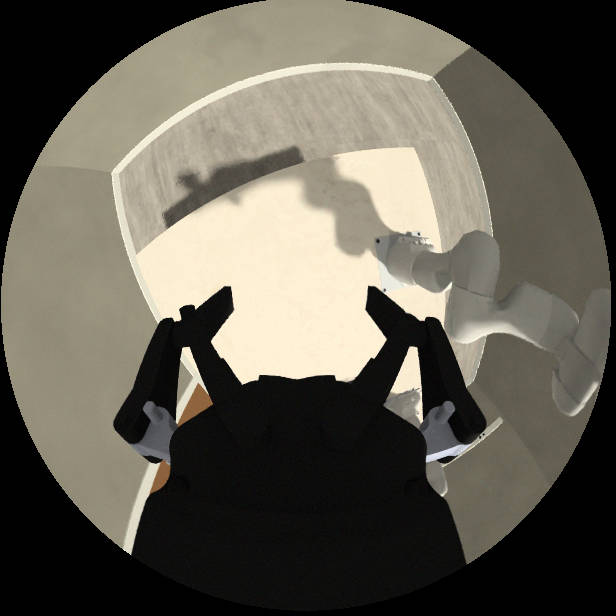

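finished_scene(scene=1)

The scene is finished: the task was done.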